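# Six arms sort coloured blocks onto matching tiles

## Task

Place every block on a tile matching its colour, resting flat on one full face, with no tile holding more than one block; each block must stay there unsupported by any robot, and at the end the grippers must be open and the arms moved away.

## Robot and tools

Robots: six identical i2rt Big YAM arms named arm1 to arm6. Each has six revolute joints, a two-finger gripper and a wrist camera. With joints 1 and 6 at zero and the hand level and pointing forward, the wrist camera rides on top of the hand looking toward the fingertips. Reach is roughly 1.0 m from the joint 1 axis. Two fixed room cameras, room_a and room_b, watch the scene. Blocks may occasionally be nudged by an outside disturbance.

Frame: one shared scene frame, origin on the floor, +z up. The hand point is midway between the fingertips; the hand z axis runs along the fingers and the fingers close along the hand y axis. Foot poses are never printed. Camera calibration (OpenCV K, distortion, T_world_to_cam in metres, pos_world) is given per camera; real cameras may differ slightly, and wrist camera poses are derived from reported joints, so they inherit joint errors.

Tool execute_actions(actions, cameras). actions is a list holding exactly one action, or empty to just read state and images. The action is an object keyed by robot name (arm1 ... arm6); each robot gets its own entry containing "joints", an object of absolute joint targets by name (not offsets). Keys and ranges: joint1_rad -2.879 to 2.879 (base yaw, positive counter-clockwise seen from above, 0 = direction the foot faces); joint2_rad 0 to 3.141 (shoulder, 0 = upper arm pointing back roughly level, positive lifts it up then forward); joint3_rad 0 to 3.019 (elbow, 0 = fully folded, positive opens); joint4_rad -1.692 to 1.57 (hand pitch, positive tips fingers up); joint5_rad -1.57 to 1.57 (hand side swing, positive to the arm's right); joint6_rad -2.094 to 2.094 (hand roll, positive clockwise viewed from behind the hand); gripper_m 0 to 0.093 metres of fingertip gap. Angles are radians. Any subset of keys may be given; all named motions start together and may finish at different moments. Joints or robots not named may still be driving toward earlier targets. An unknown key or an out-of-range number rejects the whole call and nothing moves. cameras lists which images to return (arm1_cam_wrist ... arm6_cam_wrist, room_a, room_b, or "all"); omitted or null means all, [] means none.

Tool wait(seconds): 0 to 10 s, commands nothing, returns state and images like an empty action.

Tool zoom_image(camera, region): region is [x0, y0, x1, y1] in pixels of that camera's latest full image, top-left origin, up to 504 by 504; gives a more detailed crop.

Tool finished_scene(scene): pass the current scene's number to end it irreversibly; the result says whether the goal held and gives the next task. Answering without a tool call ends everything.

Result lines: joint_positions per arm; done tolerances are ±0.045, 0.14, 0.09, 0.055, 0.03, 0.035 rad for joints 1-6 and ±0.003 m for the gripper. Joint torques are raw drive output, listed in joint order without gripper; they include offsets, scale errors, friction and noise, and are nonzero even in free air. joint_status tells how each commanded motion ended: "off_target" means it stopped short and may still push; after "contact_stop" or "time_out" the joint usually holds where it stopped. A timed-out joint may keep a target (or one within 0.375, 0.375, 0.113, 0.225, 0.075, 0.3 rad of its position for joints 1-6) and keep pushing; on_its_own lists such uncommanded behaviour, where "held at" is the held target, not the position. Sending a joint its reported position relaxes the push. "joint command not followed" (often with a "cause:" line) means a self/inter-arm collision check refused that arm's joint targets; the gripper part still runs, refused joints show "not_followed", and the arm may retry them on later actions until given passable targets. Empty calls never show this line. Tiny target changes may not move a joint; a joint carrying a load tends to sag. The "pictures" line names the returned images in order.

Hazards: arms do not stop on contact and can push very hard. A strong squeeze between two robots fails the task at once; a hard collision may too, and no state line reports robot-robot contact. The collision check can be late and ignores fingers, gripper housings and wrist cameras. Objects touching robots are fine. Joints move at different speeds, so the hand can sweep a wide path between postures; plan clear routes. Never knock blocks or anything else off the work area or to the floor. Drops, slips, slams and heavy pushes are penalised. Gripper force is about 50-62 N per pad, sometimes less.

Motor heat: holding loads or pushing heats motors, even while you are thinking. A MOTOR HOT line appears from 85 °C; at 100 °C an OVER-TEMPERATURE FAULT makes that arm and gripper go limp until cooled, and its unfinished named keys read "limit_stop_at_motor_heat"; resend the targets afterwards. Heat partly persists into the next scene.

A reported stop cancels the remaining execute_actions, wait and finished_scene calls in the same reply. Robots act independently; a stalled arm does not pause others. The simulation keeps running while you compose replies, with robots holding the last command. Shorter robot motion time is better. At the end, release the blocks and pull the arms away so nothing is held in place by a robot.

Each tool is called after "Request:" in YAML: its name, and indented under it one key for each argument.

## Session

Request:
execute_actions:
  actions: []

Scene clock: 0.00 s.
Joint torques (N m, as the arm reports them, + toward a larger angle): no reading
arm1.joint_positions: joint1_rad=-0.635 joint2_rad=+0.604 joint3_rad=+1.467 joint4_rad=-1.264 joint5_rad=-0.269 joint6_rad=-0.380 gripper_m=+0.094
arm1.joint_status: not commanded
arm1.hand: x=-0.5122 y=-0.1461 z=+1.2832 quat_wxyz=(-0.410, -0.381, -0.741, +0.371) (m; scene frame)
arm2.joint_positions: joint1_rad=-0.798 joint2_rad=+0.488 joint3_rad=+1.659 joint4_rad=-1.248 joint5_rad=+0.137 joint6_rad=-0.664 gripper_m=+0.094
arm2.joint_status: not commanded
arm2.hand: x=-0.0715 y=+1.3066 z=+1.4143 quat_wxyz=(-0.651, +0.602, -0.414, -0.206) (m; scene frame)
arm3.joint_positions: joint1_rad=-0.732 joint2_rad=+0.269 joint3_rad=+1.535 joint4_rad=-1.508 joint5_rad=+0.229 joint6_rad=-0.044 gripper_m=+0.094
arm3.joint_status: not commanded
arm3.hand: x=+0.2348 y=-0.8927 z=+1.2942 quat_wxyz=(-0.613, -0.019, -0.786, +0.079) (m; scene frame)
arm4.joint_positions: joint1_rad=+0.297 joint2_rad=+0.451 joint3_rad=+1.500 joint4_rad=-1.511 joint5_rad=-0.284 joint6_rad=-0.470 gripper_m=+0.095
arm4.joint_status: not commanded
arm4.hand: x=-1.6670 y=-0.3013 z=+1.2414 quat_wxyz=(-0.382, -0.372, -0.759, +0.374) (m; scene frame)
arm5.joint_positions: joint1_rad=-0.589 joint2_rad=+0.316 joint3_rad=+1.608 joint4_rad=-1.162 joint5_rad=+0.009 joint6_rad=-0.793 gripper_m=+0.094
arm5.joint_status: not commanded
arm5.hand: x=+1.0429 y=+1.2996 z=+1.3684 quat_wxyz=(-0.752, +0.445, -0.485, +0.035) (m; scene frame)
arm6.joint_positions: joint1_rad=-0.357 joint2_rad=+0.505 joint3_rad=+1.553 joint4_rad=-1.172 joint5_rad=+0.058 joint6_rad=-0.767 gripper_m=+0.094
arm6.joint_status: not commanded
arm6.hand: x=+1.3271 y=-1.4977 z=+1.3477 quat_wxyz=(-0.636, +0.349, -0.662, +0.191) (m; scene frame)
pictures: arm1_cam_wrist, arm2_cam_wrist, arm3_cam_wrist, arm4_cam_wrist, arm5_cam_wrist, arm6_cam_wrist, room_a, room_b
camera_calibration (this result's frames):
arm1_cam_wrist: T_world_to_cam=[[-0.859734, -0.452503, 0.236853, -0.810361], [-0.507422, 0.703955, -0.496961, 0.486117], [0.0581422, -0.547439, -0.834823, 1.14505], [0, 0, 0, 1]] pos_world=[-0.516603, -0.0820513, 1.38943]
arm2_cam_wrist: T_world_to_cam=[[0.768556, -0.193097, 0.609947, -0.556803], [0.293899, -0.740264, -0.604676, 1.85052], [0.568283, 0.64399, -0.512183, 0.0528174], [0, 0, 0, 1]] pos_world=[-0.145947, 1.22834, 1.48564]
arm3_cam_wrist: T_world_to_cam=[[-0.112516, -0.986768, 0.116744, -1.0061], [-0.765616, 0.0112022, -0.643201, 1.02501], [0.633382, -0.161751, -0.756746, 0.808561], [0, 0, 0, 1]] pos_world=[0.159436, -0.873486, 1.38862]
arm4_cam_wrist: T_world_to_cam=[[-0.845997, -0.454376, 0.278982, -1.89097], [-0.53318, 0.723597, -0.438322, -0.119542], [-0.00270803, -0.519567, -0.854425, 1.02121], [0, 0, 0, 1]] pos_world=[-1.66073, -0.242126, 1.34769]
arm5_cam_wrist: T_world_to_cam=[[0.377839, -0.595932, 0.708592, -0.592905], [-0.0212994, -0.770717, -0.636822, 1.90276], [0.925626, 0.225524, -0.3039, -0.717076], [0, 0, 0, 1]] pos_world=[0.928295, 1.27487, 1.41393]
arm6_cam_wrist: T_world_to_cam=[[0.210835, -0.683896, 0.698451, -2.24749], [-0.545348, -0.675277, -0.496585, 0.38389], [0.811261, -0.276201, -0.515334, -0.67788], [0, 0, 0, 1]] pos_world=[1.23314, -1.46505, 1.41106]
Images, in order (width x height): arm1_cam_wrist 504x504, arm2_cam_wrist 504x504, arm3_cam_wrist 504x504, arm4_cam_wrist 504x504, arm5_cam_wrist 504x504, arm6_cam_wrist 504x504, room_a 672x504, room_b 672x504.

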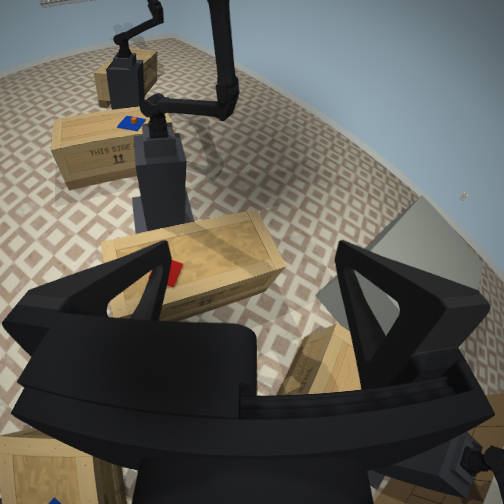

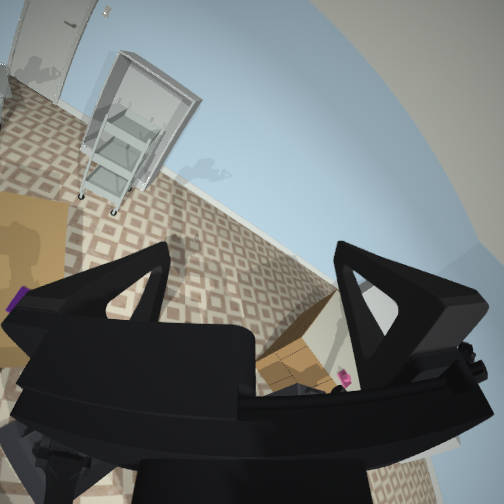

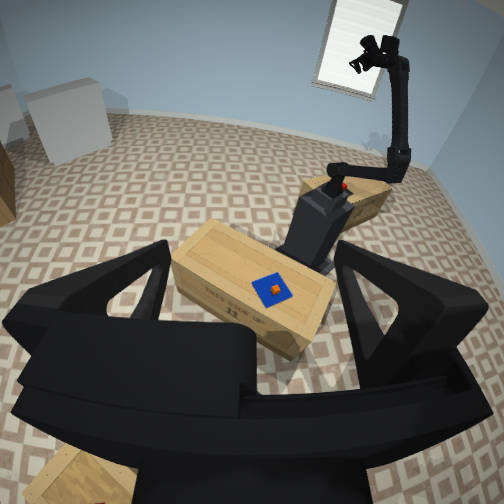

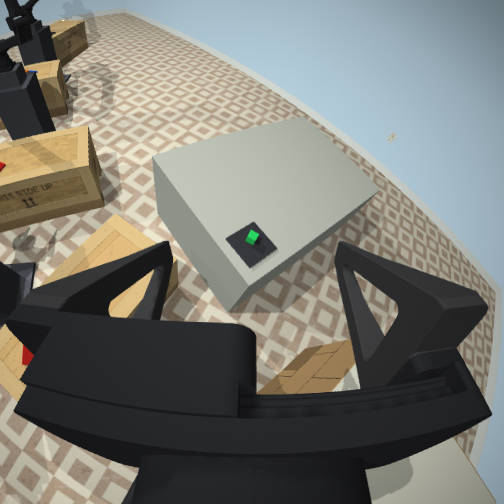

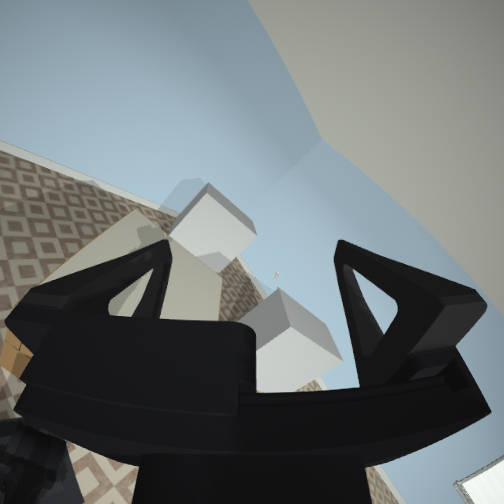

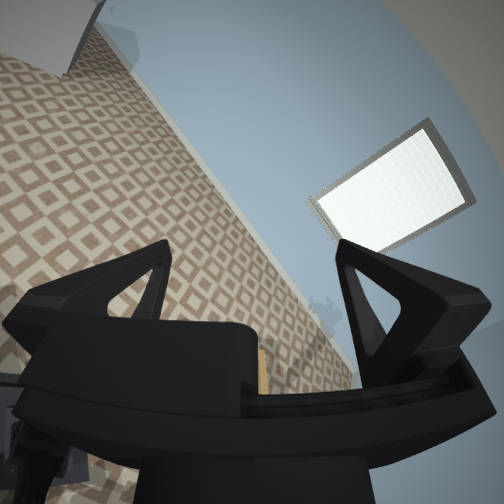

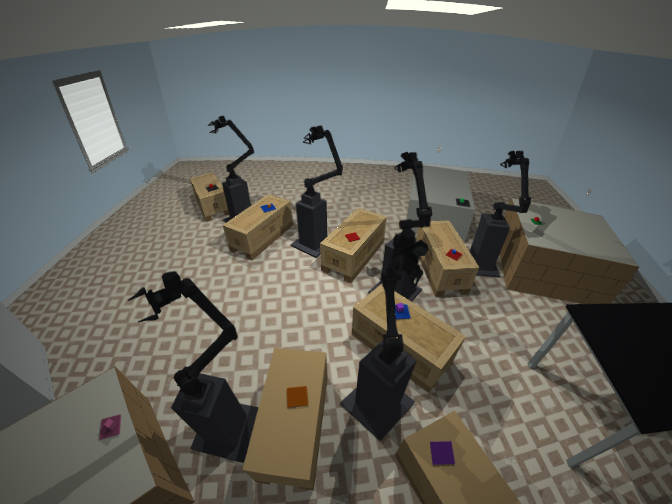

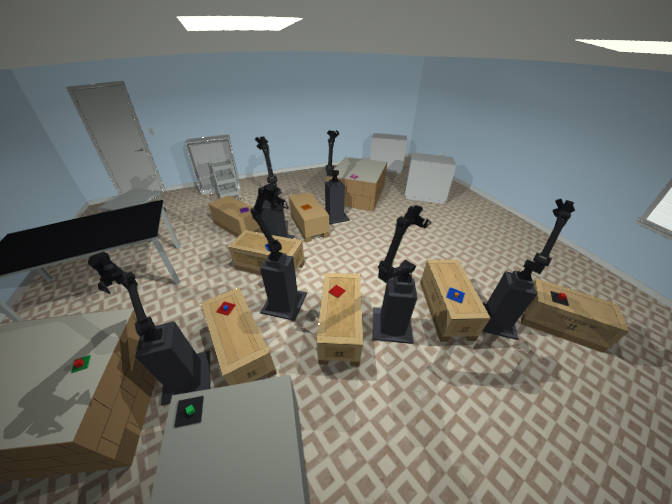

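Request:
execute_actions:
  actions:
    - {"arm1":{"joints":{"joint1_rad":-2.155,"joint2_rad":2.15,"joint3_rad":1.62,"joint4_rad":-1.02,"joint5_rad":0,"joint6_rad":0}},"arm2":{"joints":{"joint1_rad":2.03,"joint2_rad":2.2,"joint3_rad":1.66,"joint4_rad":-1.02,"joint5_rad":0,"joint6_rad":0}},"arm3":{"joints":{"joint1_rad":-1.36,"joint2_rad":2.15,"joint3_rad":1.55,"joint4_rad":-0.96,"joint5_rad":0,"joint6_rad":0}},"arm4":{"joints":{"joint1_rad":-1.45,"joint2_rad":1.8,"joint3_rad":1.55,"joint4_rad":-1.3,"joint5_rad":0,"joint6_rad":0}},"arm6":{"joints":{"joint1_rad":-1.3,"joint2_rad":1.9,"joint3_rad":1.3,"joint4_rad":-0.96,"joint5_rad":0,"joint6_rad":0}},"arm5":{"joints":{"joint2_rad":0.6,"joint3_rad":0.6,"joint4_rad":-1.5}}}
  cameras: ["arm1_cam_wrist","arm2_cam_wrist","arm3_cam_wrist","arm4_cam_wrist","arm6_cam_wrist"]

Scene clock: 19.23 s.
Joint torques (N m, as the arm reports them, + toward a larger angle): arm1=[  1.07 -23.42   7.77   0.8    0.     0.18] | arm2=[ -0.37 -15.92   8.54   0.65   0.     0.22] | arm3=[ -1.11 -20.41   8.69   0.1   -0.12   0.13] | arm4=[ -1.25 -19.38   9.73   0.57  -0.02  -0.12] | arm5=[ 0.73  0.95  9.65  0.09 -0.13 -0.01] | arm6=[  0.97 -16.18   6.03   0.37   0.03   0.1 ]
arm1.joint_positions: joint1_rad=-2.160 joint2_rad=+2.130 joint3_rad=+1.612 joint4_rad=-1.022 joint5_rad=+0.002 joint6_rad=-0.011 gripper_m=+0.094
arm1.joint_status: all done
arm1.hand: x=-1.1870 y=+0.0087 z=+0.6672 quat_wxyz=(+0.007, -0.998, -0.061, +0.014) (m; scene frame)
arm2.joint_positions: joint1_rad=+2.042 joint2_rad=+2.197 joint3_rad=+1.666 joint4_rad=-1.018 joint5_rad=-0.001 joint6_rad=-0.014 gripper_m=+0.094
arm2.joint_status: all done
arm2.hand: x=-0.4010 y=+0.6422 z=+0.6661 quat_wxyz=(-0.002, +0.846, +0.533, -0.009) (m; scene frame)
arm3.joint_positions: joint1_rad=-1.356 joint2_rad=+2.165 joint3_rad=+1.538 joint4_rad=-0.970 joint5_rad=+0.001 joint6_rad=-0.010 gripper_m=+0.094
arm3.joint_status: all done
arm3.hand: x=+0.7139 y=-1.1627 z=+0.6267 quat_wxyz=(+0.014, -0.262, -0.965, -0.001) (m; scene frame)
arm4.joint_positions: joint1_rad=-1.459 joint2_rad=+1.817 joint3_rad=+1.534 joint4_rad=-1.296 joint5_rad=+0.000 joint6_rad=-0.006 gripper_m=+0.095
arm4.joint_status: all done
arm4.hand: x=-2.2486 y=-0.0949 z=+0.7830 quat_wxyz=(+0.002, -0.997, +0.080, -0.010) (m; scene frame)
arm5.joint_positions: joint1_rad=-0.589 joint2_rad=+0.608 joint3_rad=+0.597 joint4_rad=-1.492 joint5_rad=+0.009 joint6_rad=-0.793 gripper_m=+0.094
arm5.joint_status: all done
arm5.hand: x=+1.1328 y=+1.3779 z=+0.8105 quat_wxyz=(-0.036, +0.680, -0.732, +0.005) (m; scene frame)
arm6.joint_positions: joint1_rad=-1.306 joint2_rad=+1.901 joint3_rad=+1.301 joint4_rad=-0.963 joint5_rad=+0.000 joint6_rad=-0.011 gripper_m=+0.094
arm6.joint_status: all done
arm6.hand: x=+1.5778 y=-1.8667 z=+0.6812 quat_wxyz=(-0.007, -0.337, -0.942, +0.001) (m; scene frame)
pictures: arm1_cam_wrist, arm2_cam_wrist, arm3_cam_wrist, arm4_cam_wrist, arm6_cam_wrist
camera_calibration (this result's frames):
arm1_cam_wrist: T_world_to_cam=[[-0.130404, 0.991459, -0.00199228, -0.162051], [0.823818, 0.109472, 0.556183, 0.611312], [0.55165, 0.0708871, -0.831058, 1.33266], [0, 0, 0, 1]] pos_world=[-1.2599, -0.000723129, 0.767193]
arm2_cam_wrist: T_world_to_cam=[[-0.900195, 0.435252, 0.0143047, -0.651434], [0.365271, 0.736759, 0.569003, -0.698682], [0.237121, 0.517438, -0.822211, 0.439643], [0, 0, 0, 1]] pos_world=[-0.435458, 0.57081, 0.768349]
arm3_cam_wrist: T_world_to_cam=[[-0.488757, -0.872401, -0.00578796, -0.662372], [-0.694484, 0.385048, 0.607808, 0.565352], [-0.528023, 0.30109, -0.794063, 1.34699], [0, 0, 0, 1]] pos_world=[0.78013, -1.20111, 0.722133]
arm4_cam_wrist: T_world_to_cam=[[0.157631, 0.987476, -0.00660353, 0.455838], [0.786916, -0.12157, 0.604967, 1.2913], [0.596587, -0.100558, -0.796223, 2.077], [0, 0, 0, 1]] pos_world=[-2.32711, -0.0842872, 0.875572]
arm6_cam_wrist: T_world_to_cam=[[-0.633049, -0.774092, 0.00544134, -0.452022], [-0.622931, 0.513578, 0.59008, 1.54183], [-0.459571, 0.37016, -0.807327, 2.08385], [0, 0, 0, 1]] pos_world=[1.63198, -1.91312, 0.775003]
Images, in order (width x height): arm1_cam_wrist 504x504, arm2_cam_wrist 504x504, arm3_cam_wrist 504x504, arm4_cam_wrist 504x504, arm6_cam_wrist 504x504.

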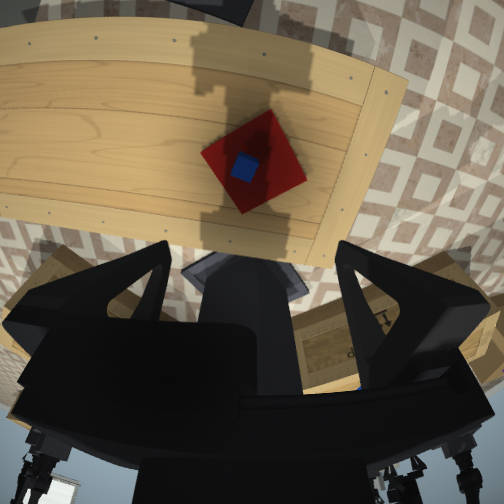

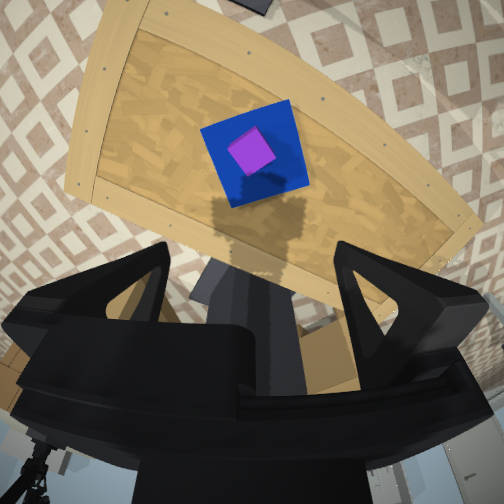

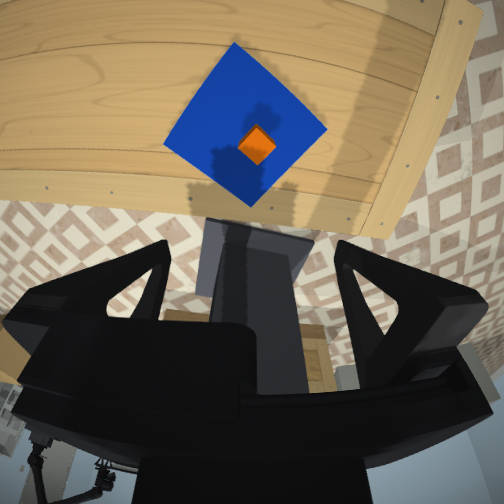

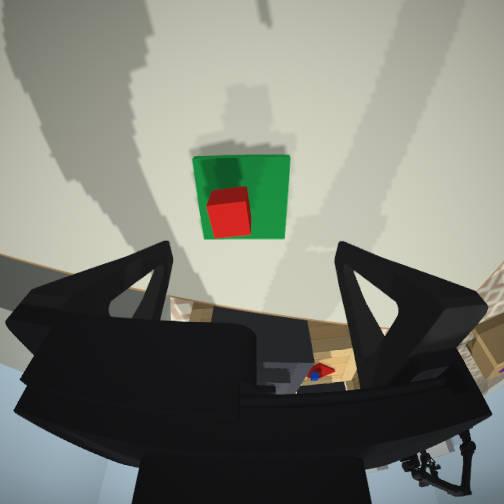

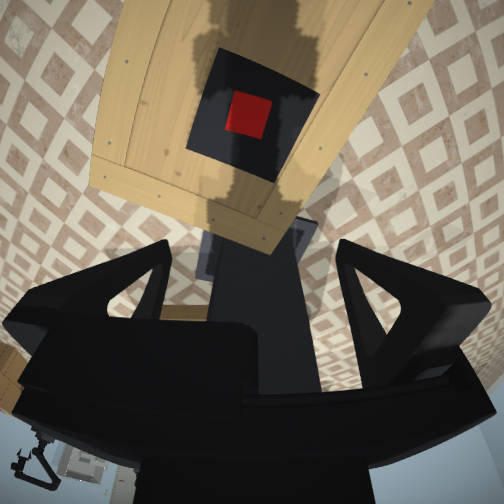

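Request:
execute_actions:
  actions:
    - {"arm1":{"joints":{"joint1_rad":-2.135,"joint2_rad":2.475,"joint3_rad":1.6,"joint4_rad":-0.665,"joint6_rad":0.36}},"arm2":{"joints":{"joint2_rad":2.545,"joint3_rad":1.75,"joint4_rad":-0.737,"joint6_rad":-0.56}},"arm3":{"joints":{"joint2_rad":2.44,"joint3_rad":1.595,"joint4_rad":-0.683,"joint6_rad":0.79}},"arm4":{"joints":{"joint1_rad":-1.39,"joint2_rad":1.78,"joint3_rad":1.145,"joint4_rad":-0.92,"joint6_rad":-0.08}},"arm6":{"joints":{"joint1_rad":-1.29,"joint2_rad":2.335,"joint3_rad":1.45,"joint4_rad":-0.65,"joint6_rad":0.27}}}
  cameras: ["arm1_cam_wrist","arm2_cam_wrist","arm3_cam_wrist","arm4_cam_wrist","arm6_cam_wrist"]

Scene clock: 28.07 s.
Joint torques (N m, as the arm reports them, + toward a larger angle): arm1=[  1.34 -27.64   6.37   1.3    0.05   0.21] | arm2=[ -0.61 -18.06   8.58   1.09  -0.05  -0.09] | arm3=[ -1.25 -22.64   7.5    0.3   -0.06   0.13] | arm4=[ -2.5  -17.1    7.92   1.11  -0.04  -0.26] | arm5=[ 0.73  0.97  9.65  0.09 -0.13  0.  ] | arm6=[  1.36 -20.26   5.26   0.58   0.05   0.07]
arm1.joint_positions: joint1_rad=-2.145 joint2_rad=+2.489 joint3_rad=+1.582 joint4_rad=-0.682 joint5_rad=+0.002 joint6_rad=+0.347 gripper_m=+0.094
arm1.joint_status: all done
arm1.hand: x=-1.1603 y=+0.0058 z=+0.4459 quat_wxyz=(+0.010, -0.994, +0.110, -0.009) (m; scene frame)
arm2.joint_positions: joint1_rad=+2.042 joint2_rad=+2.557 joint3_rad=+1.733 joint4_rad=-0.749 joint5_rad=-0.001 joint6_rad=-0.545 gripper_m=+0.094
arm2.joint_status: all done
arm2.hand: x=-0.4029 y=+0.6443 z=+0.4644 quat_wxyz=(-0.007, +0.676, +0.737, +0.003) (m; scene frame)
arm3.joint_positions: joint1_rad=-1.356 joint2_rad=+2.466 joint3_rad=+1.575 joint4_rad=-0.697 joint5_rad=+0.001 joint6_rad=+0.779 gripper_m=+0.094
arm3.joint_status: all done
arm3.hand: x=+0.7160 y=-1.1647 z=+0.4619 quat_wxyz=(+0.009, -0.613, -0.790, +0.004) (m; scene frame)
arm4.joint_positions: joint1_rad=-1.383 joint2_rad=+1.788 joint3_rad=+1.133 joint4_rad=-0.932 joint5_rad=+0.000 joint6_rad=-0.073 gripper_m=+0.095
arm4.joint_status: all done
arm4.hand: x=-2.1768 y=-0.1423 z=+0.6616 quat_wxyz=(+0.001, -1.000, +0.009, -0.014) (m; scene frame)
arm5.joint_positions: joint1_rad=-0.589 joint2_rad=+0.608 joint3_rad=+0.597 joint4_rad=-1.492 joint5_rad=+0.009 joint6_rad=-0.793 gripper_m=+0.094
arm5.joint_status: not commanded
arm5.hand: x=+1.1328 y=+1.3779 z=+0.8105 quat_wxyz=(-0.036, +0.680, -0.732, +0.005) (m; scene frame)
arm6.joint_positions: joint1_rad=-1.298 joint2_rad=+2.345 joint3_rad=+1.440 joint4_rad=-0.659 joint5_rad=+0.000 joint6_rad=+0.259 gripper_m=+0.094
arm6.joint_status: all done
arm6.hand: x=+1.6172 y=-1.8933 z=+0.4837 quat_wxyz=(-0.006, -0.457, -0.889, +0.000) (m; scene frame)
pictures: arm1_cam_wrist, arm2_cam_wrist, arm3_cam_wrist, arm4_cam_wrist, arm6_cam_wrist
camera_calibration (this result's frames):
arm1_cam_wrist: T_world_to_cam=[[0.210911, 0.977497, 0.00404721, 0.237287], [0.787367, -0.172338, 0.591906, 0.656098], [0.579284, -0.121653, -0.805997, 1.15622], [0, 0, 0, 1]] pos_world=[-1.23642, 0.0217812, 0.542602]
arm2_cam_wrist: T_world_to_cam=[[-0.996724, -0.0805623, 0.00719419, -0.354474], [-0.0606407, 0.803175, 0.592649, -0.810163], [-0.0535234, 0.590271, -0.805429, 0.101392], [0, 0, 0, 1]] pos_world=[-0.397015, 0.562296, 0.564357]
arm3_cam_wrist: T_world_to_cam=[[-0.963471, -0.267746, 0.0060062, 0.374646], [-0.212082, 0.776477, 0.593384, 0.784892], [-0.16354, 0.570434, -0.804897, 1.27548], [0, 0, 0, 1]] pos_world=[0.736013, -1.23672, 0.558637]
arm4_cam_wrist: T_world_to_cam=[[0.0157625, 0.999832, -0.00939427, 0.185301], [0.790731, -0.00671458, 0.612127, 1.32231], [0.611961, -0.017077, -0.790704, 1.9744], [0, 0, 0, 1]] pos_world=[-2.25677, -0.142674, 0.753485]
arm6_cam_wrist: T_world_to_cam=[[-0.8122, -0.583374, 0.00243787, 0.20567], [-0.46883, 0.655201, 0.592377, 1.71441], [-0.347175, 0.479985, -0.805657, 1.97783], [0, 0, 0, 1]] pos_world=[1.65746, -1.95263, 0.577376]
Images, in order (width x height): arm1_cam_wrist 504x504, arm2_cam_wrist 504x504, arm3_cam_wrist 504x504, arm4_cam_wrist 504x504, arm6_cam_wrist 504x504.

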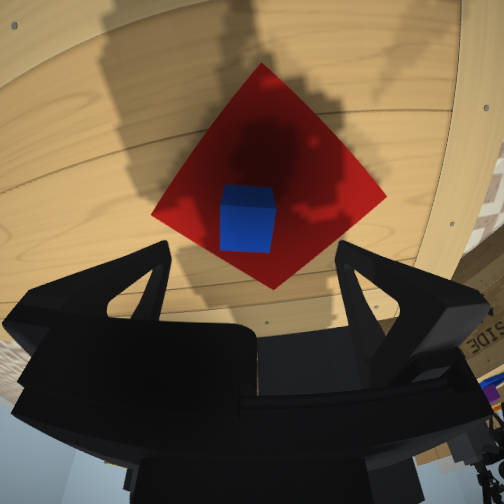

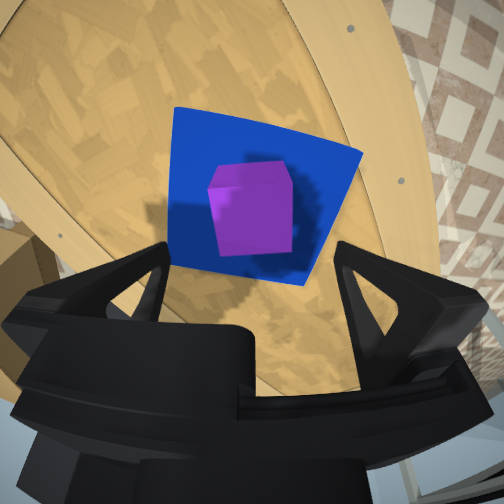

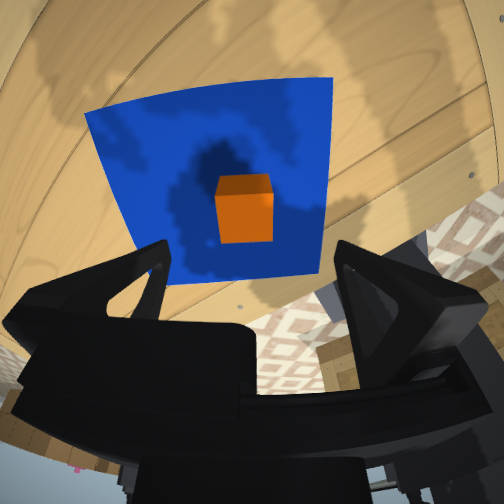

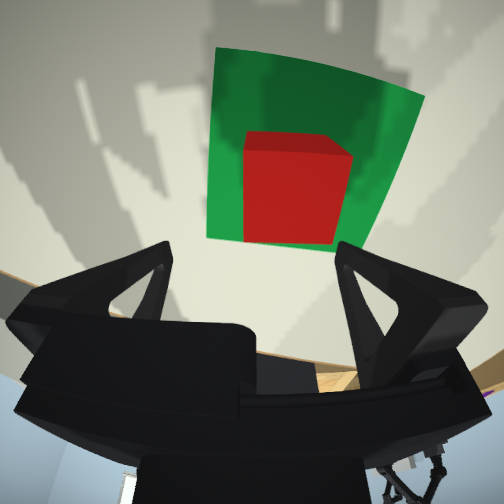

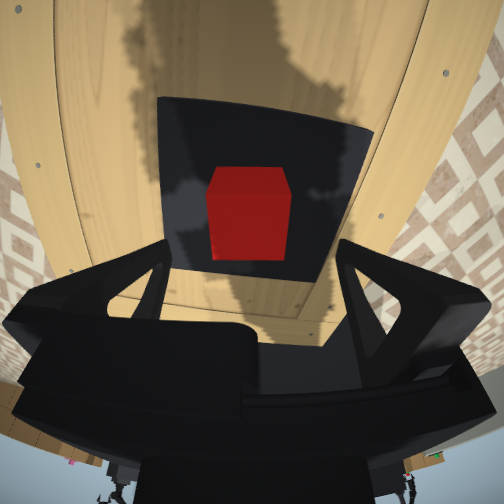

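Request:
execute_actions:
  actions:
    - {"arm1":{"joints":{"joint2_rad":2.58,"joint3_rad":1.635,"joint4_rad":-0.595,"joint6_rad":0.43}},"arm2":{"joints":{"joint2_rad":2.675,"joint3_rad":1.82,"joint4_rad":-0.675,"joint6_rad":-0.66}},"arm3":{"joints":{"joint2_rad":2.55,"joint3_rad":1.645,"joint4_rad":-0.632,"joint6_rad":0.71}},"arm4":{"joints":{"joint1_rad":-1.43,"joint2_rad":1.885,"joint3_rad":1.21,"joint4_rad":-0.86,"joint6_rad":0.0}},"arm6":{"joints":{"joint2_rad":2.455,"joint3_rad":1.475,"joint4_rad":-0.555}}}
  cameras: ["arm1_cam_wrist","arm2_cam_wrist","arm3_cam_wrist","arm4_cam_wrist","arm6_cam_wrist"]

Scene clock: 37.97 s.
Joint torques (N m, as the arm reports them, + toward a larger angle): arm1=[  1.37 -24.6    6.56   1.22   0.05   0.2 ] | arm2=[ -0.47 -16.69   8.89   1.12  -0.06  -0.08] | arm3=[ -1.27 -20.8    7.41   0.17  -0.05  -0.1 ] | arm4=[ -2.41 -15.     8.56   1.2   -0.15  -0.08] | arm5=[ 0.63  0.96  9.65  0.11 -0.13  0.  ] | arm6=[  1.03 -19.87   5.24   0.32   0.06   0.08]
arm1.joint_positions: joint1_rad=-2.145 joint2_rad=+2.559 joint3_rad=+1.612 joint4_rad=-0.610 joint5_rad=+0.002 joint6_rad=+0.417 gripper_m=+0.094
arm1.joint_status: all done
arm1.hand: x=-1.1681 y=+0.0053 z=+0.4128 quat_wxyz=(+0.006, -0.989, +0.144, +0.008) (m; scene frame)
arm2.joint_positions: joint1_rad=+2.042 joint2_rad=+2.664 joint3_rad=+1.800 joint4_rad=-0.682 joint5_rad=-0.001 joint6_rad=-0.646 gripper_m=+0.094
arm2.joint_status: all done
arm2.hand: x=-0.4075 y=+0.6366 z=+0.4155 quat_wxyz=(-0.004, +0.638, +0.770, -0.010) (m; scene frame)
arm3.joint_positions: joint1_rad=-1.356 joint2_rad=+2.551 joint3_rad=+1.625 joint4_rad=-0.642 joint5_rad=+0.001 joint6_rad=+0.721 gripper_m=+0.094
arm3.joint_status: all done
arm3.hand: x=+0.7237 y=-1.1694 z=+0.4246 quat_wxyz=(-0.002, -0.590, -0.808, +0.002) (m; scene frame)
arm4.joint_positions: joint1_rad=-1.424 joint2_rad=+1.858 joint3_rad=+1.190 joint4_rad=-0.871 joint5_rad=+0.003 joint6_rad=-0.010 gripper_m=+0.095
arm4.joint_status: all done
arm4.hand: x=-2.2075 y=-0.1187 z=+0.6466 quat_wxyz=(+0.005, -0.998, +0.060, +0.010) (m; scene frame)
arm5.joint_positions: joint1_rad=-0.589 joint2_rad=+0.608 joint3_rad=+0.597 joint4_rad=-1.492 joint5_rad=+0.009 joint6_rad=-0.793 gripper_m=+0.094
arm5.joint_status: not commanded
arm5.hand: x=+1.1328 y=+1.3779 z=+0.8105 quat_wxyz=(-0.036, +0.680, -0.732, +0.005) (m; scene frame)
arm6.joint_positions: joint1_rad=-1.298 joint2_rad=+2.455 joint3_rad=+1.457 joint4_rad=-0.563 joint5_rad=+0.000 joint6_rad=+0.259 gripper_m=+0.094
arm6.joint_status: all done
arm6.hand: x=+1.6132 y=-1.8899 z=+0.4272 quat_wxyz=(-0.008, -0.457, -0.889, +0.001) (m; scene frame)
pictures: arm1_cam_wrist, arm2_cam_wrist, arm3_cam_wrist, arm4_cam_wrist, arm6_cam_wrist
camera_calibration (this result's frames):
arm1_cam_wrist: T_world_to_cam=[[0.278038, 0.960533, -0.0084114, 0.323234], [0.793749, -0.224811, 0.565174, 0.700511], [0.540978, -0.163816, -0.824929, 1.09736], [0, 0, 0, 1]] pos_world=[-1.23955, 0.0267705, 0.512049]
arm2_cam_wrist: T_world_to_cam=[[-0.983428, -0.180006, 0.0216199, -0.296542], [-0.134976, 0.806541, 0.575563, -0.800588], [-0.121042, 0.563106, -0.817472, 0.061065], [0, 0, 0, 1]] pos_world=[-0.392296, 0.557942, 0.517119]
arm3_cam_wrist: T_world_to_cam=[[-0.946168, -0.323573, -0.00811235, 0.309197], [-0.26779, 0.768482, 0.58114, 0.848488], [-0.181807, 0.552028, -0.813763, 1.24495], [0, 0, 0, 1]] pos_world=[0.746109, -1.23925, 0.522511]
arm4_cam_wrist: T_world_to_cam=[[0.117926, 0.993016, -0.0035462, 0.383016], [0.814202, -0.0946455, 0.572815, 1.42273], [0.568479, -0.0704373, -0.819677, 1.89815], [0, 0, 0, 1]] pos_world=[-2.28262, -0.111985, 0.742266]
arm6_cam_wrist: T_world_to_cam=[[-0.812209, -0.583365, 0.00156345, 0.204973], [-0.47039, 0.656496, 0.5897, 1.7499], [-0.345036, 0.478224, -0.807621, 1.92329], [0, 0, 0, 1]] pos_world=[1.65322, -1.94899, 0.521048]
Images, in order (width x height): arm1_cam_wrist 504x504, arm2_cam_wrist 504x504, arm3_cam_wrist 504x504, arm4_cam_wrist 504x504, arm6_cam_wrist 504x504.

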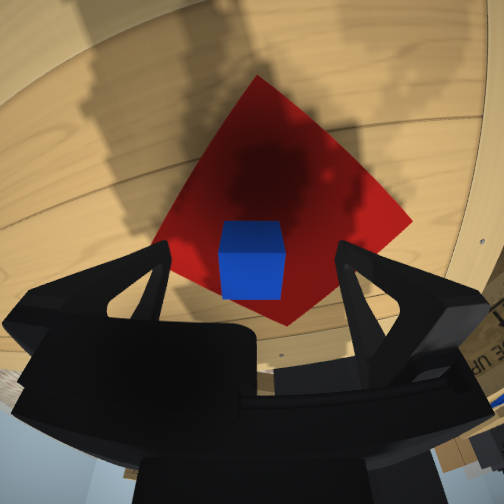

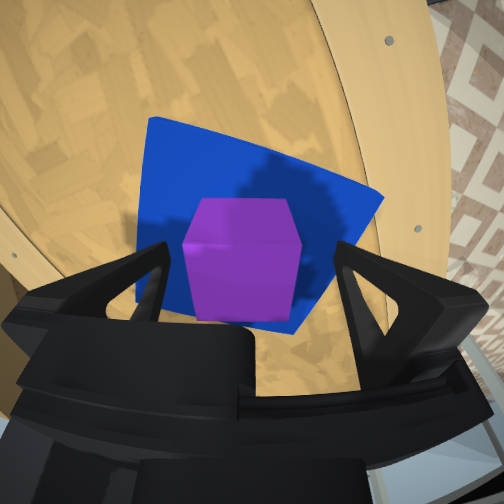

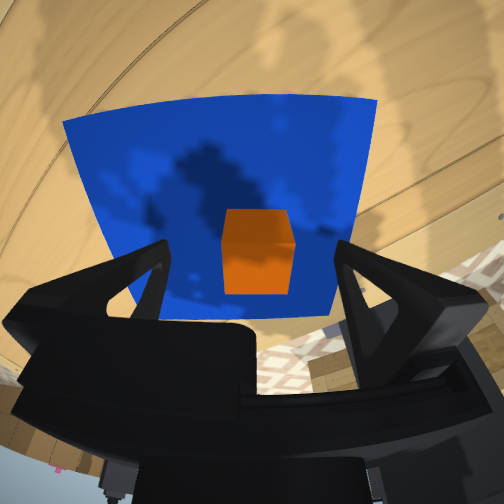

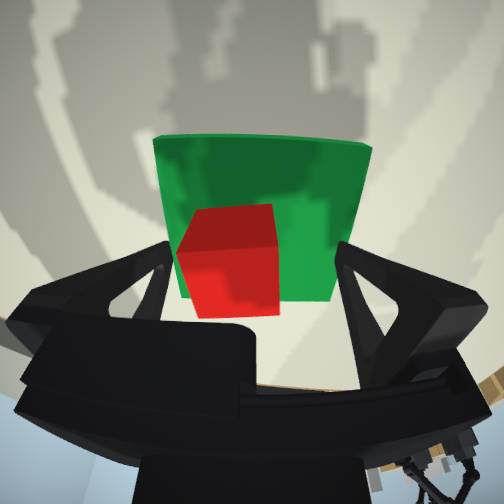

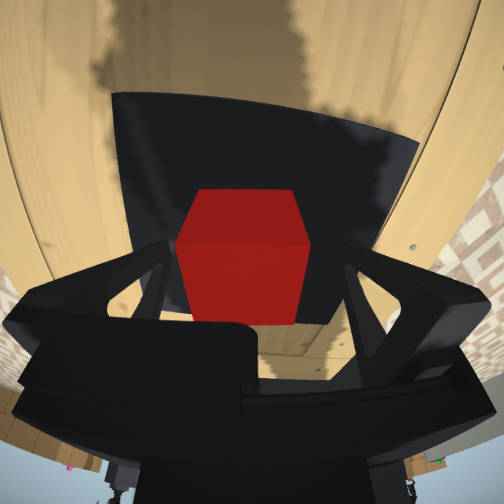

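Request:
execute_actions:
  actions:
    - {"arm1":{"joints":{"joint2_rad":2.61}},"arm2":{"joints":{"gripper_m":0.03}},"arm3":{"joints":{"gripper_m":0.02}},"arm4":{"joints":{"joint1_rad":-1.397,"joint2_rad":1.895,"joint6_rad":-0.08}},"arm6":{"joints":{"gripper_m":0.03}}}
  cameras: ["arm1_cam_wrist","arm4_cam_wrist"]

Scene clock: 41.50 s.
Joint torques (N m, as the arm reports them, + toward a larger angle): arm1=[  1.47 -24.     6.44   1.24   0.06   0.21] | arm2=[ -0.52 -16.98   8.73   0.99  -0.04  -0.11] | arm3=[ -1.26 -20.88   7.37   0.16  -0.05  -0.09] | arm4=[ -0.62 -14.36   8.54   1.23  -0.34  -0.33] | arm5=[ 0.72  0.88  9.69  0.06 -0.13  0.  ] | arm6=[  1.2  -19.8    5.27   0.46   0.05   0.06]
arm1.joint_positions: joint1_rad=-2.145 joint2_rad=+2.580 joint3_rad=+1.612 joint4_rad=-0.610 joint5_rad=+0.002 joint6_rad=+0.417 gripper_m=+0.094
arm1.joint_status: all done
arm1.hand: x=-1.1596 y=+0.0065 z=+0.4008 quat_wxyz=(+0.009, -0.989, +0.144, -0.002) (m; scene frame)
arm2.joint_positions: joint1_rad=+2.042 joint2_rad=+2.664 joint3_rad=+1.800 joint4_rad=-0.682 joint5_rad=-0.001 joint6_rad=-0.646 gripper_m=+0.048
arm2.joint_status: gripper_m off_target (ended at +0.048, target +0.030)
arm2.hand: x=-0.4074 y=+0.6366 z=+0.4155 quat_wxyz=(-0.004, +0.638, +0.770, -0.010) (m; scene frame)
arm3.joint_positions: joint1_rad=-1.356 joint2_rad=+2.551 joint3_rad=+1.625 joint4_rad=-0.642 joint5_rad=+0.001 joint6_rad=+0.720 gripper_m=+0.031
arm3.joint_status: gripper_m off_target (ended at +0.031, target +0.020)
arm3.hand: x=+0.7237 y=-1.1694 z=+0.4246 quat_wxyz=(-0.002, -0.589, -0.808, +0.002) (m; scene frame)
arm4.joint_positions: joint1_rad=-1.414 joint2_rad=+1.858 joint3_rad=+1.190 joint4_rad=-0.871 joint5_rad=+0.008 joint6_rad=-0.066 gripper_m=+0.095
arm4.joint_status: all done
arm4.hand: x=-2.2079 y=-0.1225 z=+0.6464 quat_wxyz=(+0.007, -1.000, +0.028, +0.010) (m; scene frame)
arm5.joint_positions: joint1_rad=-0.589 joint2_rad=+0.608 joint3_rad=+0.597 joint4_rad=-1.492 joint5_rad=+0.009 joint6_rad=-0.793 gripper_m=+0.094
arm5.joint_status: not commanded
arm5.hand: x=+1.1328 y=+1.3779 z=+0.8105 quat_wxyz=(-0.036, +0.680, -0.732, +0.005) (m; scene frame)
arm6.joint_positions: joint1_rad=-1.298 joint2_rad=+2.455 joint3_rad=+1.457 joint4_rad=-0.563 joint5_rad=-0.001 joint6_rad=+0.260 gripper_m=+0.047
arm6.joint_status: gripper_m off_target (ended at +0.047, target +0.030)
arm6.hand: x=+1.6134 y=-1.8897 z=+0.4272 quat_wxyz=(-0.008, -0.457, -0.889, +0.000) (m; scene frame)
pictures: arm1_cam_wrist, arm4_cam_wrist
camera_calibration (this result's frames):
arm1_cam_wrist: T_world_to_cam=[[0.278781, 0.960355, -0.0000608298, 0.317053], [0.781673, -0.226875, 0.58096, 0.680508], [0.557914, -0.162008, -0.813932, 1.09821], [0, 0, 0, 1]] pos_world=[-1.23303, 0.0278271, 0.498542]
arm4_cam_wrist: T_world_to_cam=[[0.0530577, 0.998589, 0.00203618, 0.240673], [0.817748, -0.0446192, 0.573844, 1.43613], [0.573125, -0.0287817, -0.818962, 1.91287], [0, 0, 0, 1]] pos_world=[-2.28348, -0.121199, 0.741959]
Images, in order (width x height): arm1_cam_wrist 504x504, arm4_cam_wrist 504x504.

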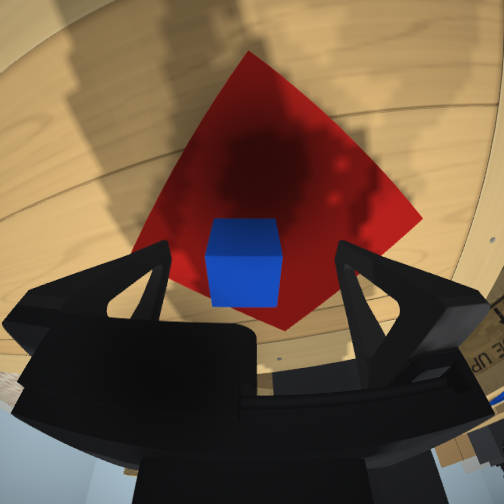

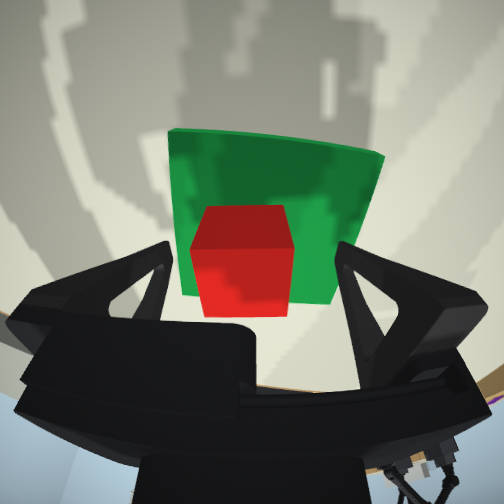

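Request:
execute_actions:
  actions:
    - {"arm1":{"joints":{"gripper_m":0.02}},"arm2":{"joints":{"joint2_rad":2.2,"joint3_rad":1.6,"joint4_rad":-0.97}},"arm3":{"joints":{"joint2_rad":2.2,"joint4_rad":-0.99}},"arm4":{"joints":{"joint1_rad":-1.41,"joint2_rad":1.85,"gripper_m":0.03}},"arm6":{"joints":{"joint2_rad":2.1,"joint4_rad":-0.93}}}
  cameras: []

Request:
execute_actions:
  actions:
    - {"arm1":{"joints":{"joint2_rad":2.2,"joint4_rad":-0.98}},"arm2":{"joints":{"joint1_rad":-0.207,"joint2_rad":2.15,"joint3_rad":1.42,"joint4_rad":-0.84,"joint6_rad":0}},"arm3":{"joints":{"joint1_rad":0.5,"joint6_rad":0}},"arm4":{"joints":{"joint2_rad":1.55,"joint4_rad":-1.2}},"arm6":{"joints":{"joint1_rad":0.6,"joint6_rad":0}}}
  cameras: ["arm2_cam_wrist","arm4_cam_wrist"]

Scene clock: 52.20 s.
Joint torques (N m, as the arm reports them, + toward a larger angle): arm1=[  1.44 -23.49   6.36   1.21   0.09   0.21] | arm2=[ -0.41 -15.35   9.49   0.29  -0.05  -0.12] | arm3=[ -1.16 -20.43   8.83  -0.74  -0.05  -0.09] | arm4=[ -1.74 -17.5    8.57   1.18  -0.12  -0.26] | arm5=[ 0.68  0.95  9.69  0.13 -0.12  0.  ] | arm6=[  1.56 -19.14   6.87  -0.01   0.1    0.08]
arm1.joint_positions: joint1_rad=-2.145 joint2_rad=+2.580 joint3_rad=+1.612 joint4_rad=-0.610 joint5_rad=+0.001 joint6_rad=+0.418 gripper_m=+0.031
arm1.joint_status: gripper_m off_target (ended at +0.031, target +0.020)
arm1.hand: x=-1.1596 y=+0.0065 z=+0.4008 quat_wxyz=(+0.009, -0.989, +0.145, -0.003) (m; scene frame)
arm2.joint_positions: joint1_rad=+2.042 joint2_rad=+2.191 joint3_rad=+1.590 joint4_rad=-0.959 joint5_rad=-0.001 joint6_rad=-0.647 gripper_m=+0.048
arm2.joint_status: all done
arm2.hand: x=-0.3929 y=+0.6590 z=+0.6453 quat_wxyz=(-0.006, +0.638, +0.770, -0.003) (m; scene frame)
arm3.joint_positions: joint1_rad=-1.356 joint2_rad=+2.203 joint3_rad=+1.635 joint4_rad=-0.978 joint5_rad=+0.001 joint6_rad=+0.720 gripper_m=+0.031
arm3.joint_status: all done
arm3.hand: x=+0.7444 y=-1.1810 z=+0.6350 quat_wxyz=(-0.012, -0.589, -0.808, +0.001) (m; scene frame)
arm4.joint_positions: joint1_rad=-1.414 joint2_rad=+1.857 joint3_rad=+1.190 joint4_rad=-0.869 joint5_rad=+0.002 joint6_rad=-0.073 gripper_m=+0.038
arm4.joint_status: gripper_m off_target (ended at +0.038, target +0.030); the others done
arm4.hand: x=-2.2086 y=-0.1237 z=+0.6472 quat_wxyz=(+0.005, -1.000, +0.024, +0.011) (m; scene frame)
arm5.joint_positions: joint1_rad=-0.589 joint2_rad=+0.608 joint3_rad=+0.597 joint4_rad=-1.492 joint5_rad=+0.009 joint6_rad=-0.793 gripper_m=+0.094
arm5.joint_status: not commanded
arm5.hand: x=+1.1328 y=+1.3779 z=+0.8105 quat_wxyz=(-0.036, +0.680, -0.732, +0.005) (m; scene frame)
arm6.joint_positions: joint1_rad=-1.298 joint2_rad=+2.097 joint3_rad=+1.461 joint4_rad=-0.922 joint5_rad=-0.001 joint6_rad=+0.260 gripper_m=+0.047
arm6.joint_status: all done
arm6.hand: x=+1.6230 y=-1.8981 z=+0.6270 quat_wxyz=(-0.009, -0.457, -0.889, +0.001) (m; scene frame)
pictures: none
No camera images: the call's "cameras" was empty. Leave "cameras" out to get every camera's image.

Scene clock: 54.43 s.
Joint torques (N m, as the arm reports them, + toward a larger angle): arm1=[  1.4  -23.95   7.38   0.17   0.09   0.19] | arm2=[  1.26 -15.62   7.69   0.64  -0.1    0.18] | arm3=[ -1.75 -20.46   8.92  -0.71  -0.06  -0.08] | arm4=[ -1.61 -14.64   9.85   0.43  -0.12  -0.25] | arm5=[ 0.8   0.98  9.68  0.04 -0.13  0.  ] | arm6=[ -0.12 -18.51   6.87   0.02   0.11  -0.08]
arm1.joint_positions: joint1_rad=-2.145 joint2_rad=+2.181 joint3_rad=+1.632 joint4_rad=-0.964 joint5_rad=+0.001 joint6_rad=+0.418 gripper_m=+0.031
arm1.joint_status: all done
arm1.hand: x=-1.2003 y=-0.0023 z=+0.6431 quat_wxyz=(+0.000, -0.989, +0.144, +0.028) (m; scene frame)
arm2.joint_positions: joint1_rad=-0.219 joint2_rad=+2.164 joint3_rad=+1.423 joint4_rad=-0.839 joint5_rad=+0.002 joint6_rad=-0.013 gripper_m=+0.048
arm2.joint_status: all done
arm2.hand: x=-0.3513 y=+1.7304 z=+0.6240 quat_wxyz=(-0.001, +0.842, -0.539, -0.003) (m; scene frame)
arm3.joint_positions: joint1_rad=+0.511 joint2_rad=+2.203 joint3_rad=+1.635 joint4_rad=-0.978 joint5_rad=+0.000 joint6_rad=+0.010 gripper_m=+0.031
arm3.joint_status: all done
arm3.hand: x=+0.3582 y=-0.2475 z=+0.6335 quat_wxyz=(-0.008, +0.612, -0.791, -0.007) (m; scene frame)
arm4.joint_positions: joint1_rad=-1.414 joint2_rad=+1.555 joint3_rad=+1.190 joint4_rad=-1.190 joint5_rad=+0.002 joint6_rad=-0.073 gripper_m=+0.038
arm4.joint_status: all done
arm4.hand: x=-2.1526 y=-0.1312 z=+0.7833 quat_wxyz=(+0.004, -1.000, +0.024, +0.002) (m; scene frame)
arm5.joint_positions: joint1_rad=-0.589 joint2_rad=+0.608 joint3_rad=+0.597 joint4_rad=-1.492 joint5_rad=+0.009 joint6_rad=-0.793 gripper_m=+0.094
arm5.joint_status: not commanded
arm5.hand: x=+1.1328 y=+1.3779 z=+0.8105 quat_wxyz=(-0.036, +0.680, -0.732, +0.005) (m; scene frame)
arm6.joint_positions: joint1_rad=+0.606 joint2_rad=+2.097 joint3_rad=+1.461 joint4_rad=-0.922 joint5_rad=-0.002 joint6_rad=+0.009 gripper_m=+0.047
arm6.joint_status: all done
arm6.hand: x=+1.3781 y=-0.9838 z=+0.6242 quat_wxyz=(-0.006, +0.567, -0.824, -0.002) (m; scene frame)
pictures: arm2_cam_wrist, arm4_cam_wrist
camera_calibration (this result's frames):
arm2_cam_wrist: T_world_to_cam=[[0.909683, 0.415302, 0.000288753, -0.400628], [0.339551, -0.744156, 0.575271, 1.05505], [0.239126, -0.523217, -0.817963, 1.62899], [0, 0, 0, 1]] pos_world=[-0.383332, 1.80382, 0.725633]
arm4_cam_wrist: T_world_to_cam=[[0.04547, 0.998956, -0.00433653, 0.234882], [0.809367, -0.0342952, 0.5863, 1.2855], [0.58554, -0.0301689, -0.810082, 2.0126], [0, 0, 0, 1]] pos_world=[-2.22959, -0.129832, 0.877702]
Images, in order (width x height): arm2_cam_wrist 504x504, arm4_cam_wrist 504x504.

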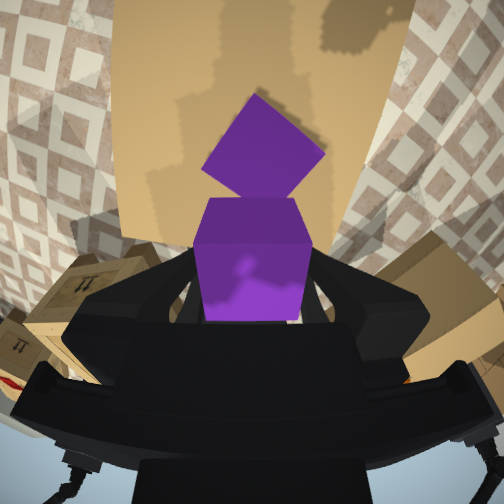

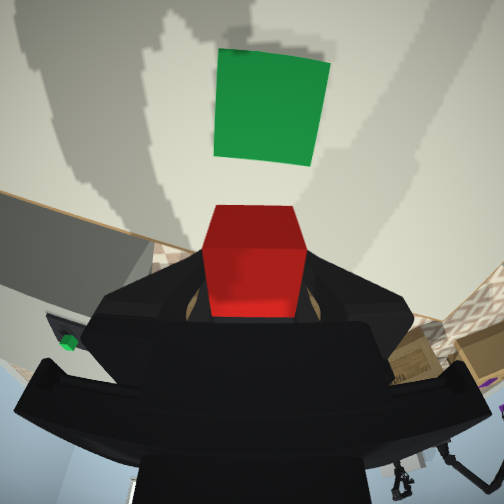

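Request:
execute_actions:
  actions:
    - {"arm1":{"joints":{"joint1_rad":2.165,"joint2_rad":2.25,"joint3_rad":1.55,"joint4_rad":-0.87,"joint6_rad":-0.3}},"arm2":{"joints":{"joint1_rad":-0.255,"joint2_rad":2.49,"joint3_rad":1.515,"joint4_rad":-0.555,"joint6_rad":0.65}},"arm4":{"joints":{"joint1_rad":2.218}},"arm6":{"joints":{"joint1_rad":1.84,"joint2_rad":2.3,"joint3_rad":1.37,"joint4_rad":-0.63}}}
  cameras: ["arm1_cam_wrist","arm2_cam_wrist","arm6_cam_wrist"]

Request:
execute_actions:
  actions:
    - {"arm3":{"joints":{"joint1_rad":1.72,"joint2_rad":2.4,"joint3_rad":1.65,"joint4_rad":-0.79}},"arm4":{"joints":{"joint2_rad":2.25,"joint3_rad":1.46,"joint4_rad":-0.76}}}
  cameras: ["arm3_cam_wrist","arm4_cam_wrist"]

Scene clock: 63.33 s.
Joint torques (N m, as the arm reports them, + toward a larger angle): arm1=[  0.43 -24.73   6.33   0.83   0.13  -0.1 ] | arm2=[  0.09 -17.39   7.4    1.2   -0.04   0.21] | arm3=[ -1.71 -20.68   8.87  -0.7   -0.06  -0.08] | arm4=[ -2.18 -14.07   9.93   0.46  -0.03  -0.23] | arm5=[ 0.8   0.82  9.67  0.05 -0.13  0.  ] | arm6=[ -0.74 -19.32   4.14   0.14   0.17  -0.07]
arm1.joint_positions: joint1_rad=+2.176 joint2_rad=+2.241 joint3_rad=+1.554 joint4_rad=-0.874 joint5_rad=-0.002 joint6_rad=-0.289 gripper_m=+0.031
arm1.joint_status: all done
arm1.hand: x=-0.4120 y=+0.6653 z=+0.5939 quat_wxyz=(-0.010, +0.716, -0.698, -0.008) (m; scene frame)
arm2.joint_positions: joint1_rad=-0.245 joint2_rad=+2.512 joint3_rad=+1.498 joint4_rad=-0.568 joint5_rad=+0.002 joint6_rad=+0.636 gripper_m=+0.048
arm2.joint_status: all done
arm2.hand: x=-0.3382 y=+1.7364 z=+0.4495 quat_wxyz=(+0.000, +0.617, -0.787, -0.002) (m; scene frame)
arm3.joint_positions: joint1_rad=+0.511 joint2_rad=+2.203 joint3_rad=+1.635 joint4_rad=-0.978 joint5_rad=+0.000 joint6_rad=+0.010 gripper_m=+0.031
arm3.joint_status: not commanded
arm3.hand: x=+0.3582 y=-0.2475 z=+0.6335 quat_wxyz=(-0.008, +0.612, -0.791, -0.007) (m; scene frame)
arm4.joint_positions: joint1_rad=+2.223 joint2_rad=+1.555 joint3_rad=+1.190 joint4_rad=-1.190 joint5_rad=+0.000 joint6_rad=-0.074 gripper_m=+0.038
arm4.joint_status: all done
arm4.hand: x=-1.2977 y=-0.0236 z=+0.7939 quat_wxyz=(-0.014, +0.222, -0.975, -0.002) (m; scene frame)
arm5.joint_positions: joint1_rad=-0.589 joint2_rad=+0.608 joint3_rad=+0.597 joint4_rad=-1.492 joint5_rad=+0.009 joint6_rad=-0.793 gripper_m=+0.094
arm5.joint_status: not commanded
arm5.hand: x=+1.1328 y=+1.3779 z=+0.8105 quat_wxyz=(-0.036, +0.680, -0.732, +0.005) (m; scene frame)
arm6.joint_positions: joint1_rad=+1.847 joint2_rad=+2.306 joint3_rad=+1.371 joint4_rad=-0.627 joint5_rad=-0.003 joint6_rad=+0.008 gripper_m=+0.047
arm6.joint_status: all done
arm6.hand: x=+0.7465 y=-1.1765 z=+0.4831 quat_wxyz=(+0.000, +0.940, -0.340, -0.002) (m; scene frame)
pictures: arm1_cam_wrist, arm2_cam_wrist, arm6_cam_wrist
camera_calibration (this result's frames):
arm1_cam_wrist: T_world_to_cam=[[0.999335, 0.0330274, -0.0154369, 0.398974], [0.0360138, -0.828509, 0.558816, 0.239597], [0.00566663, -0.559, -0.829148, 0.99074], [0, 0, 0, 1]] pos_world=[-0.412952, 0.739155, 0.693738]
arm2_cam_wrist: T_world_to_cam=[[0.969759, -0.244051, -0.00240058, 0.751436], [-0.197739, -0.791421, 0.578405, 1.05441], [-0.143061, -0.560439, -0.815746, 1.42067], [0, 0, 0, 1]] pos_world=[-0.316972, 1.81407, 0.550834]
arm6_cam_wrist: T_world_to_cam=[[0.638979, 0.769195, 0.0066359, 0.42264], [0.613954, -0.515178, 0.598041, -1.3511], [0.463429, -0.378062, -0.801438, -0.285708], [0, 0, 0, 1]] pos_world=[0.69186, -1.12916, 0.576231]
Images, in order (width x height): arm1_cam_wrist 504x504, arm2_cam_wrist 504x504, arm6_cam_wrist 504x504.

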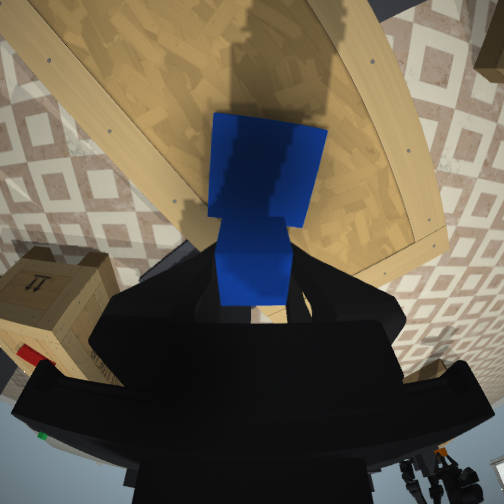

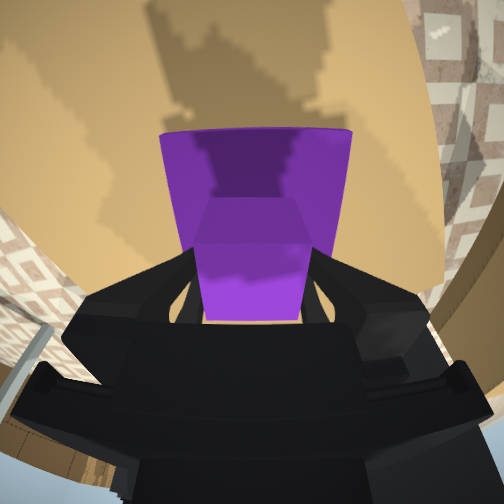

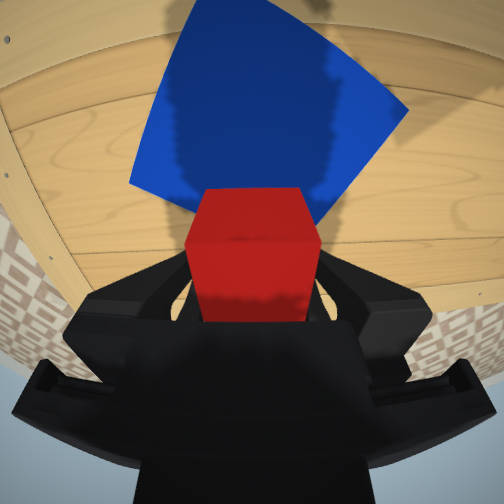

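Scene clock: 65.10 s.
Joint torques (N m, as the arm reports them, + toward a larger angle): arm1=[  0.31 -24.75   6.37   0.82   0.12  -0.1 ] | arm2=[  0.1  -17.45   7.44   1.12  -0.04   0.21] | arm3=[ -1.56 -22.72   7.36  -0.11   0.    -0.06] | arm4=[ -2.16 -21.63   8.25   1.18  -0.04  -0.24] | arm5=[ 0.78  0.96  9.64  0.06 -0.12 -0.01] | arm6=[ -0.42 -19.11   4.16   0.11   0.15  -0.07]
arm1.joint_positions: joint1_rad=+2.176 joint2_rad=+2.241 joint3_rad=+1.554 joint4_rad=-0.874 joint5_rad=-0.002 joint6_rad=-0.289 gripper_m=+0.031
arm1.joint_status: not commanded
arm1.hand: x=-0.4120 y=+0.6653 z=+0.5939 quat_wxyz=(-0.010, +0.716, -0.698, -0.008) (m; scene frame)
arm2.joint_positions: joint1_rad=-0.245 joint2_rad=+2.512 joint3_rad=+1.498 joint4_rad=-0.568 joint5_rad=+0.002 joint6_rad=+0.636 gripper_m=+0.048
arm2.joint_status: not commanded
arm2.hand: x=-0.3382 y=+1.7364 z=+0.4495 quat_wxyz=(+0.000, +0.617, -0.787, -0.002) (m; scene frame)
arm3.joint_positions: joint1_rad=+1.730 joint2_rad=+2.420 joint3_rad=+1.643 joint4_rad=-0.792 joint5_rad=-0.002 joint6_rad=+0.008 gripper_m=+0.031
arm3.joint_status: all done
arm3.hand: x=-0.3105 y=-0.5078 z=+0.5071 quat_wxyz=(+0.002, +0.955, -0.297, -0.001) (m; scene frame)
arm4.joint_positions: joint1_rad=+2.223 joint2_rad=+2.262 joint3_rad=+1.433 joint4_rad=-0.771 joint5_rad=+0.000 joint6_rad=-0.074 gripper_m=+0.038
arm4.joint_status: all done
arm4.hand: x=-1.1807 y=+0.0221 z=+0.5188 quat_wxyz=(+0.008, +0.222, -0.975, +0.002) (m; scene frame)
arm5.joint_positions: joint1_rad=-0.589 joint2_rad=+0.608 joint3_rad=+0.597 joint4_rad=-1.492 joint5_rad=+0.009 joint6_rad=-0.793 gripper_m=+0.094
arm5.joint_status: not commanded
arm5.hand: x=+1.1328 y=+1.3779 z=+0.8105 quat_wxyz=(-0.036, +0.680, -0.732, +0.005) (m; scene frame)
arm6.joint_positions: joint1_rad=+1.847 joint2_rad=+2.306 joint3_rad=+1.371 joint4_rad=-0.627 joint5_rad=-0.003 joint6_rad=+0.008 gripper_m=+0.047
arm6.joint_status: not commanded
arm6.hand: x=+0.7465 y=-1.1765 z=+0.4831 quat_wxyz=(+0.000, +0.940, -0.340, -0.002) (m; scene frame)
pictures: arm3_cam_wrist, arm4_cam_wrist
camera_calibration (this result's frames):
arm3_cam_wrist: T_world_to_cam=[[0.550815, 0.83449, -0.0151287, 0.601841], [0.682007, -0.439571, 0.584503, -0.305052], [0.481112, -0.332271, -0.811251, 0.514294], [0, 0, 0, 1]] pos_world=[-0.370889, -0.465437, 0.60463]
arm4_cam_wrist: T_world_to_cam=[[0.435288, -0.900207, -0.0122858, 0.542777], [-0.715161, -0.354036, 0.602664, -1.14217], [-0.546872, -0.253546, -0.797901, -0.104545], [0, 0, 0, 1]] pos_world=[-1.11027, 0.057735, 0.611598]
Images, in order (width x height): arm3_cam_wrist 504x504, arm4_cam_wrist 504x504.

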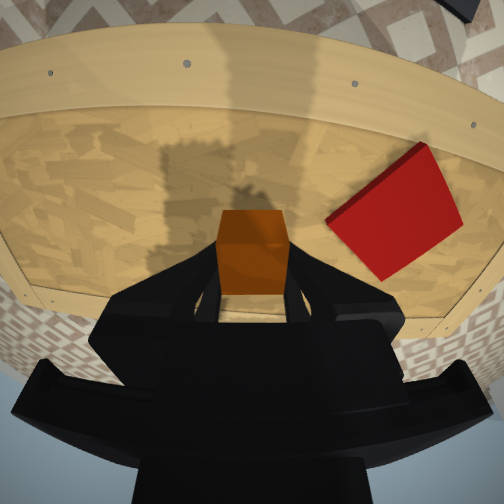

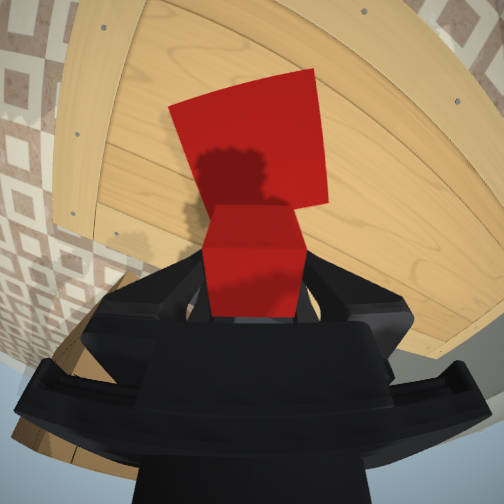

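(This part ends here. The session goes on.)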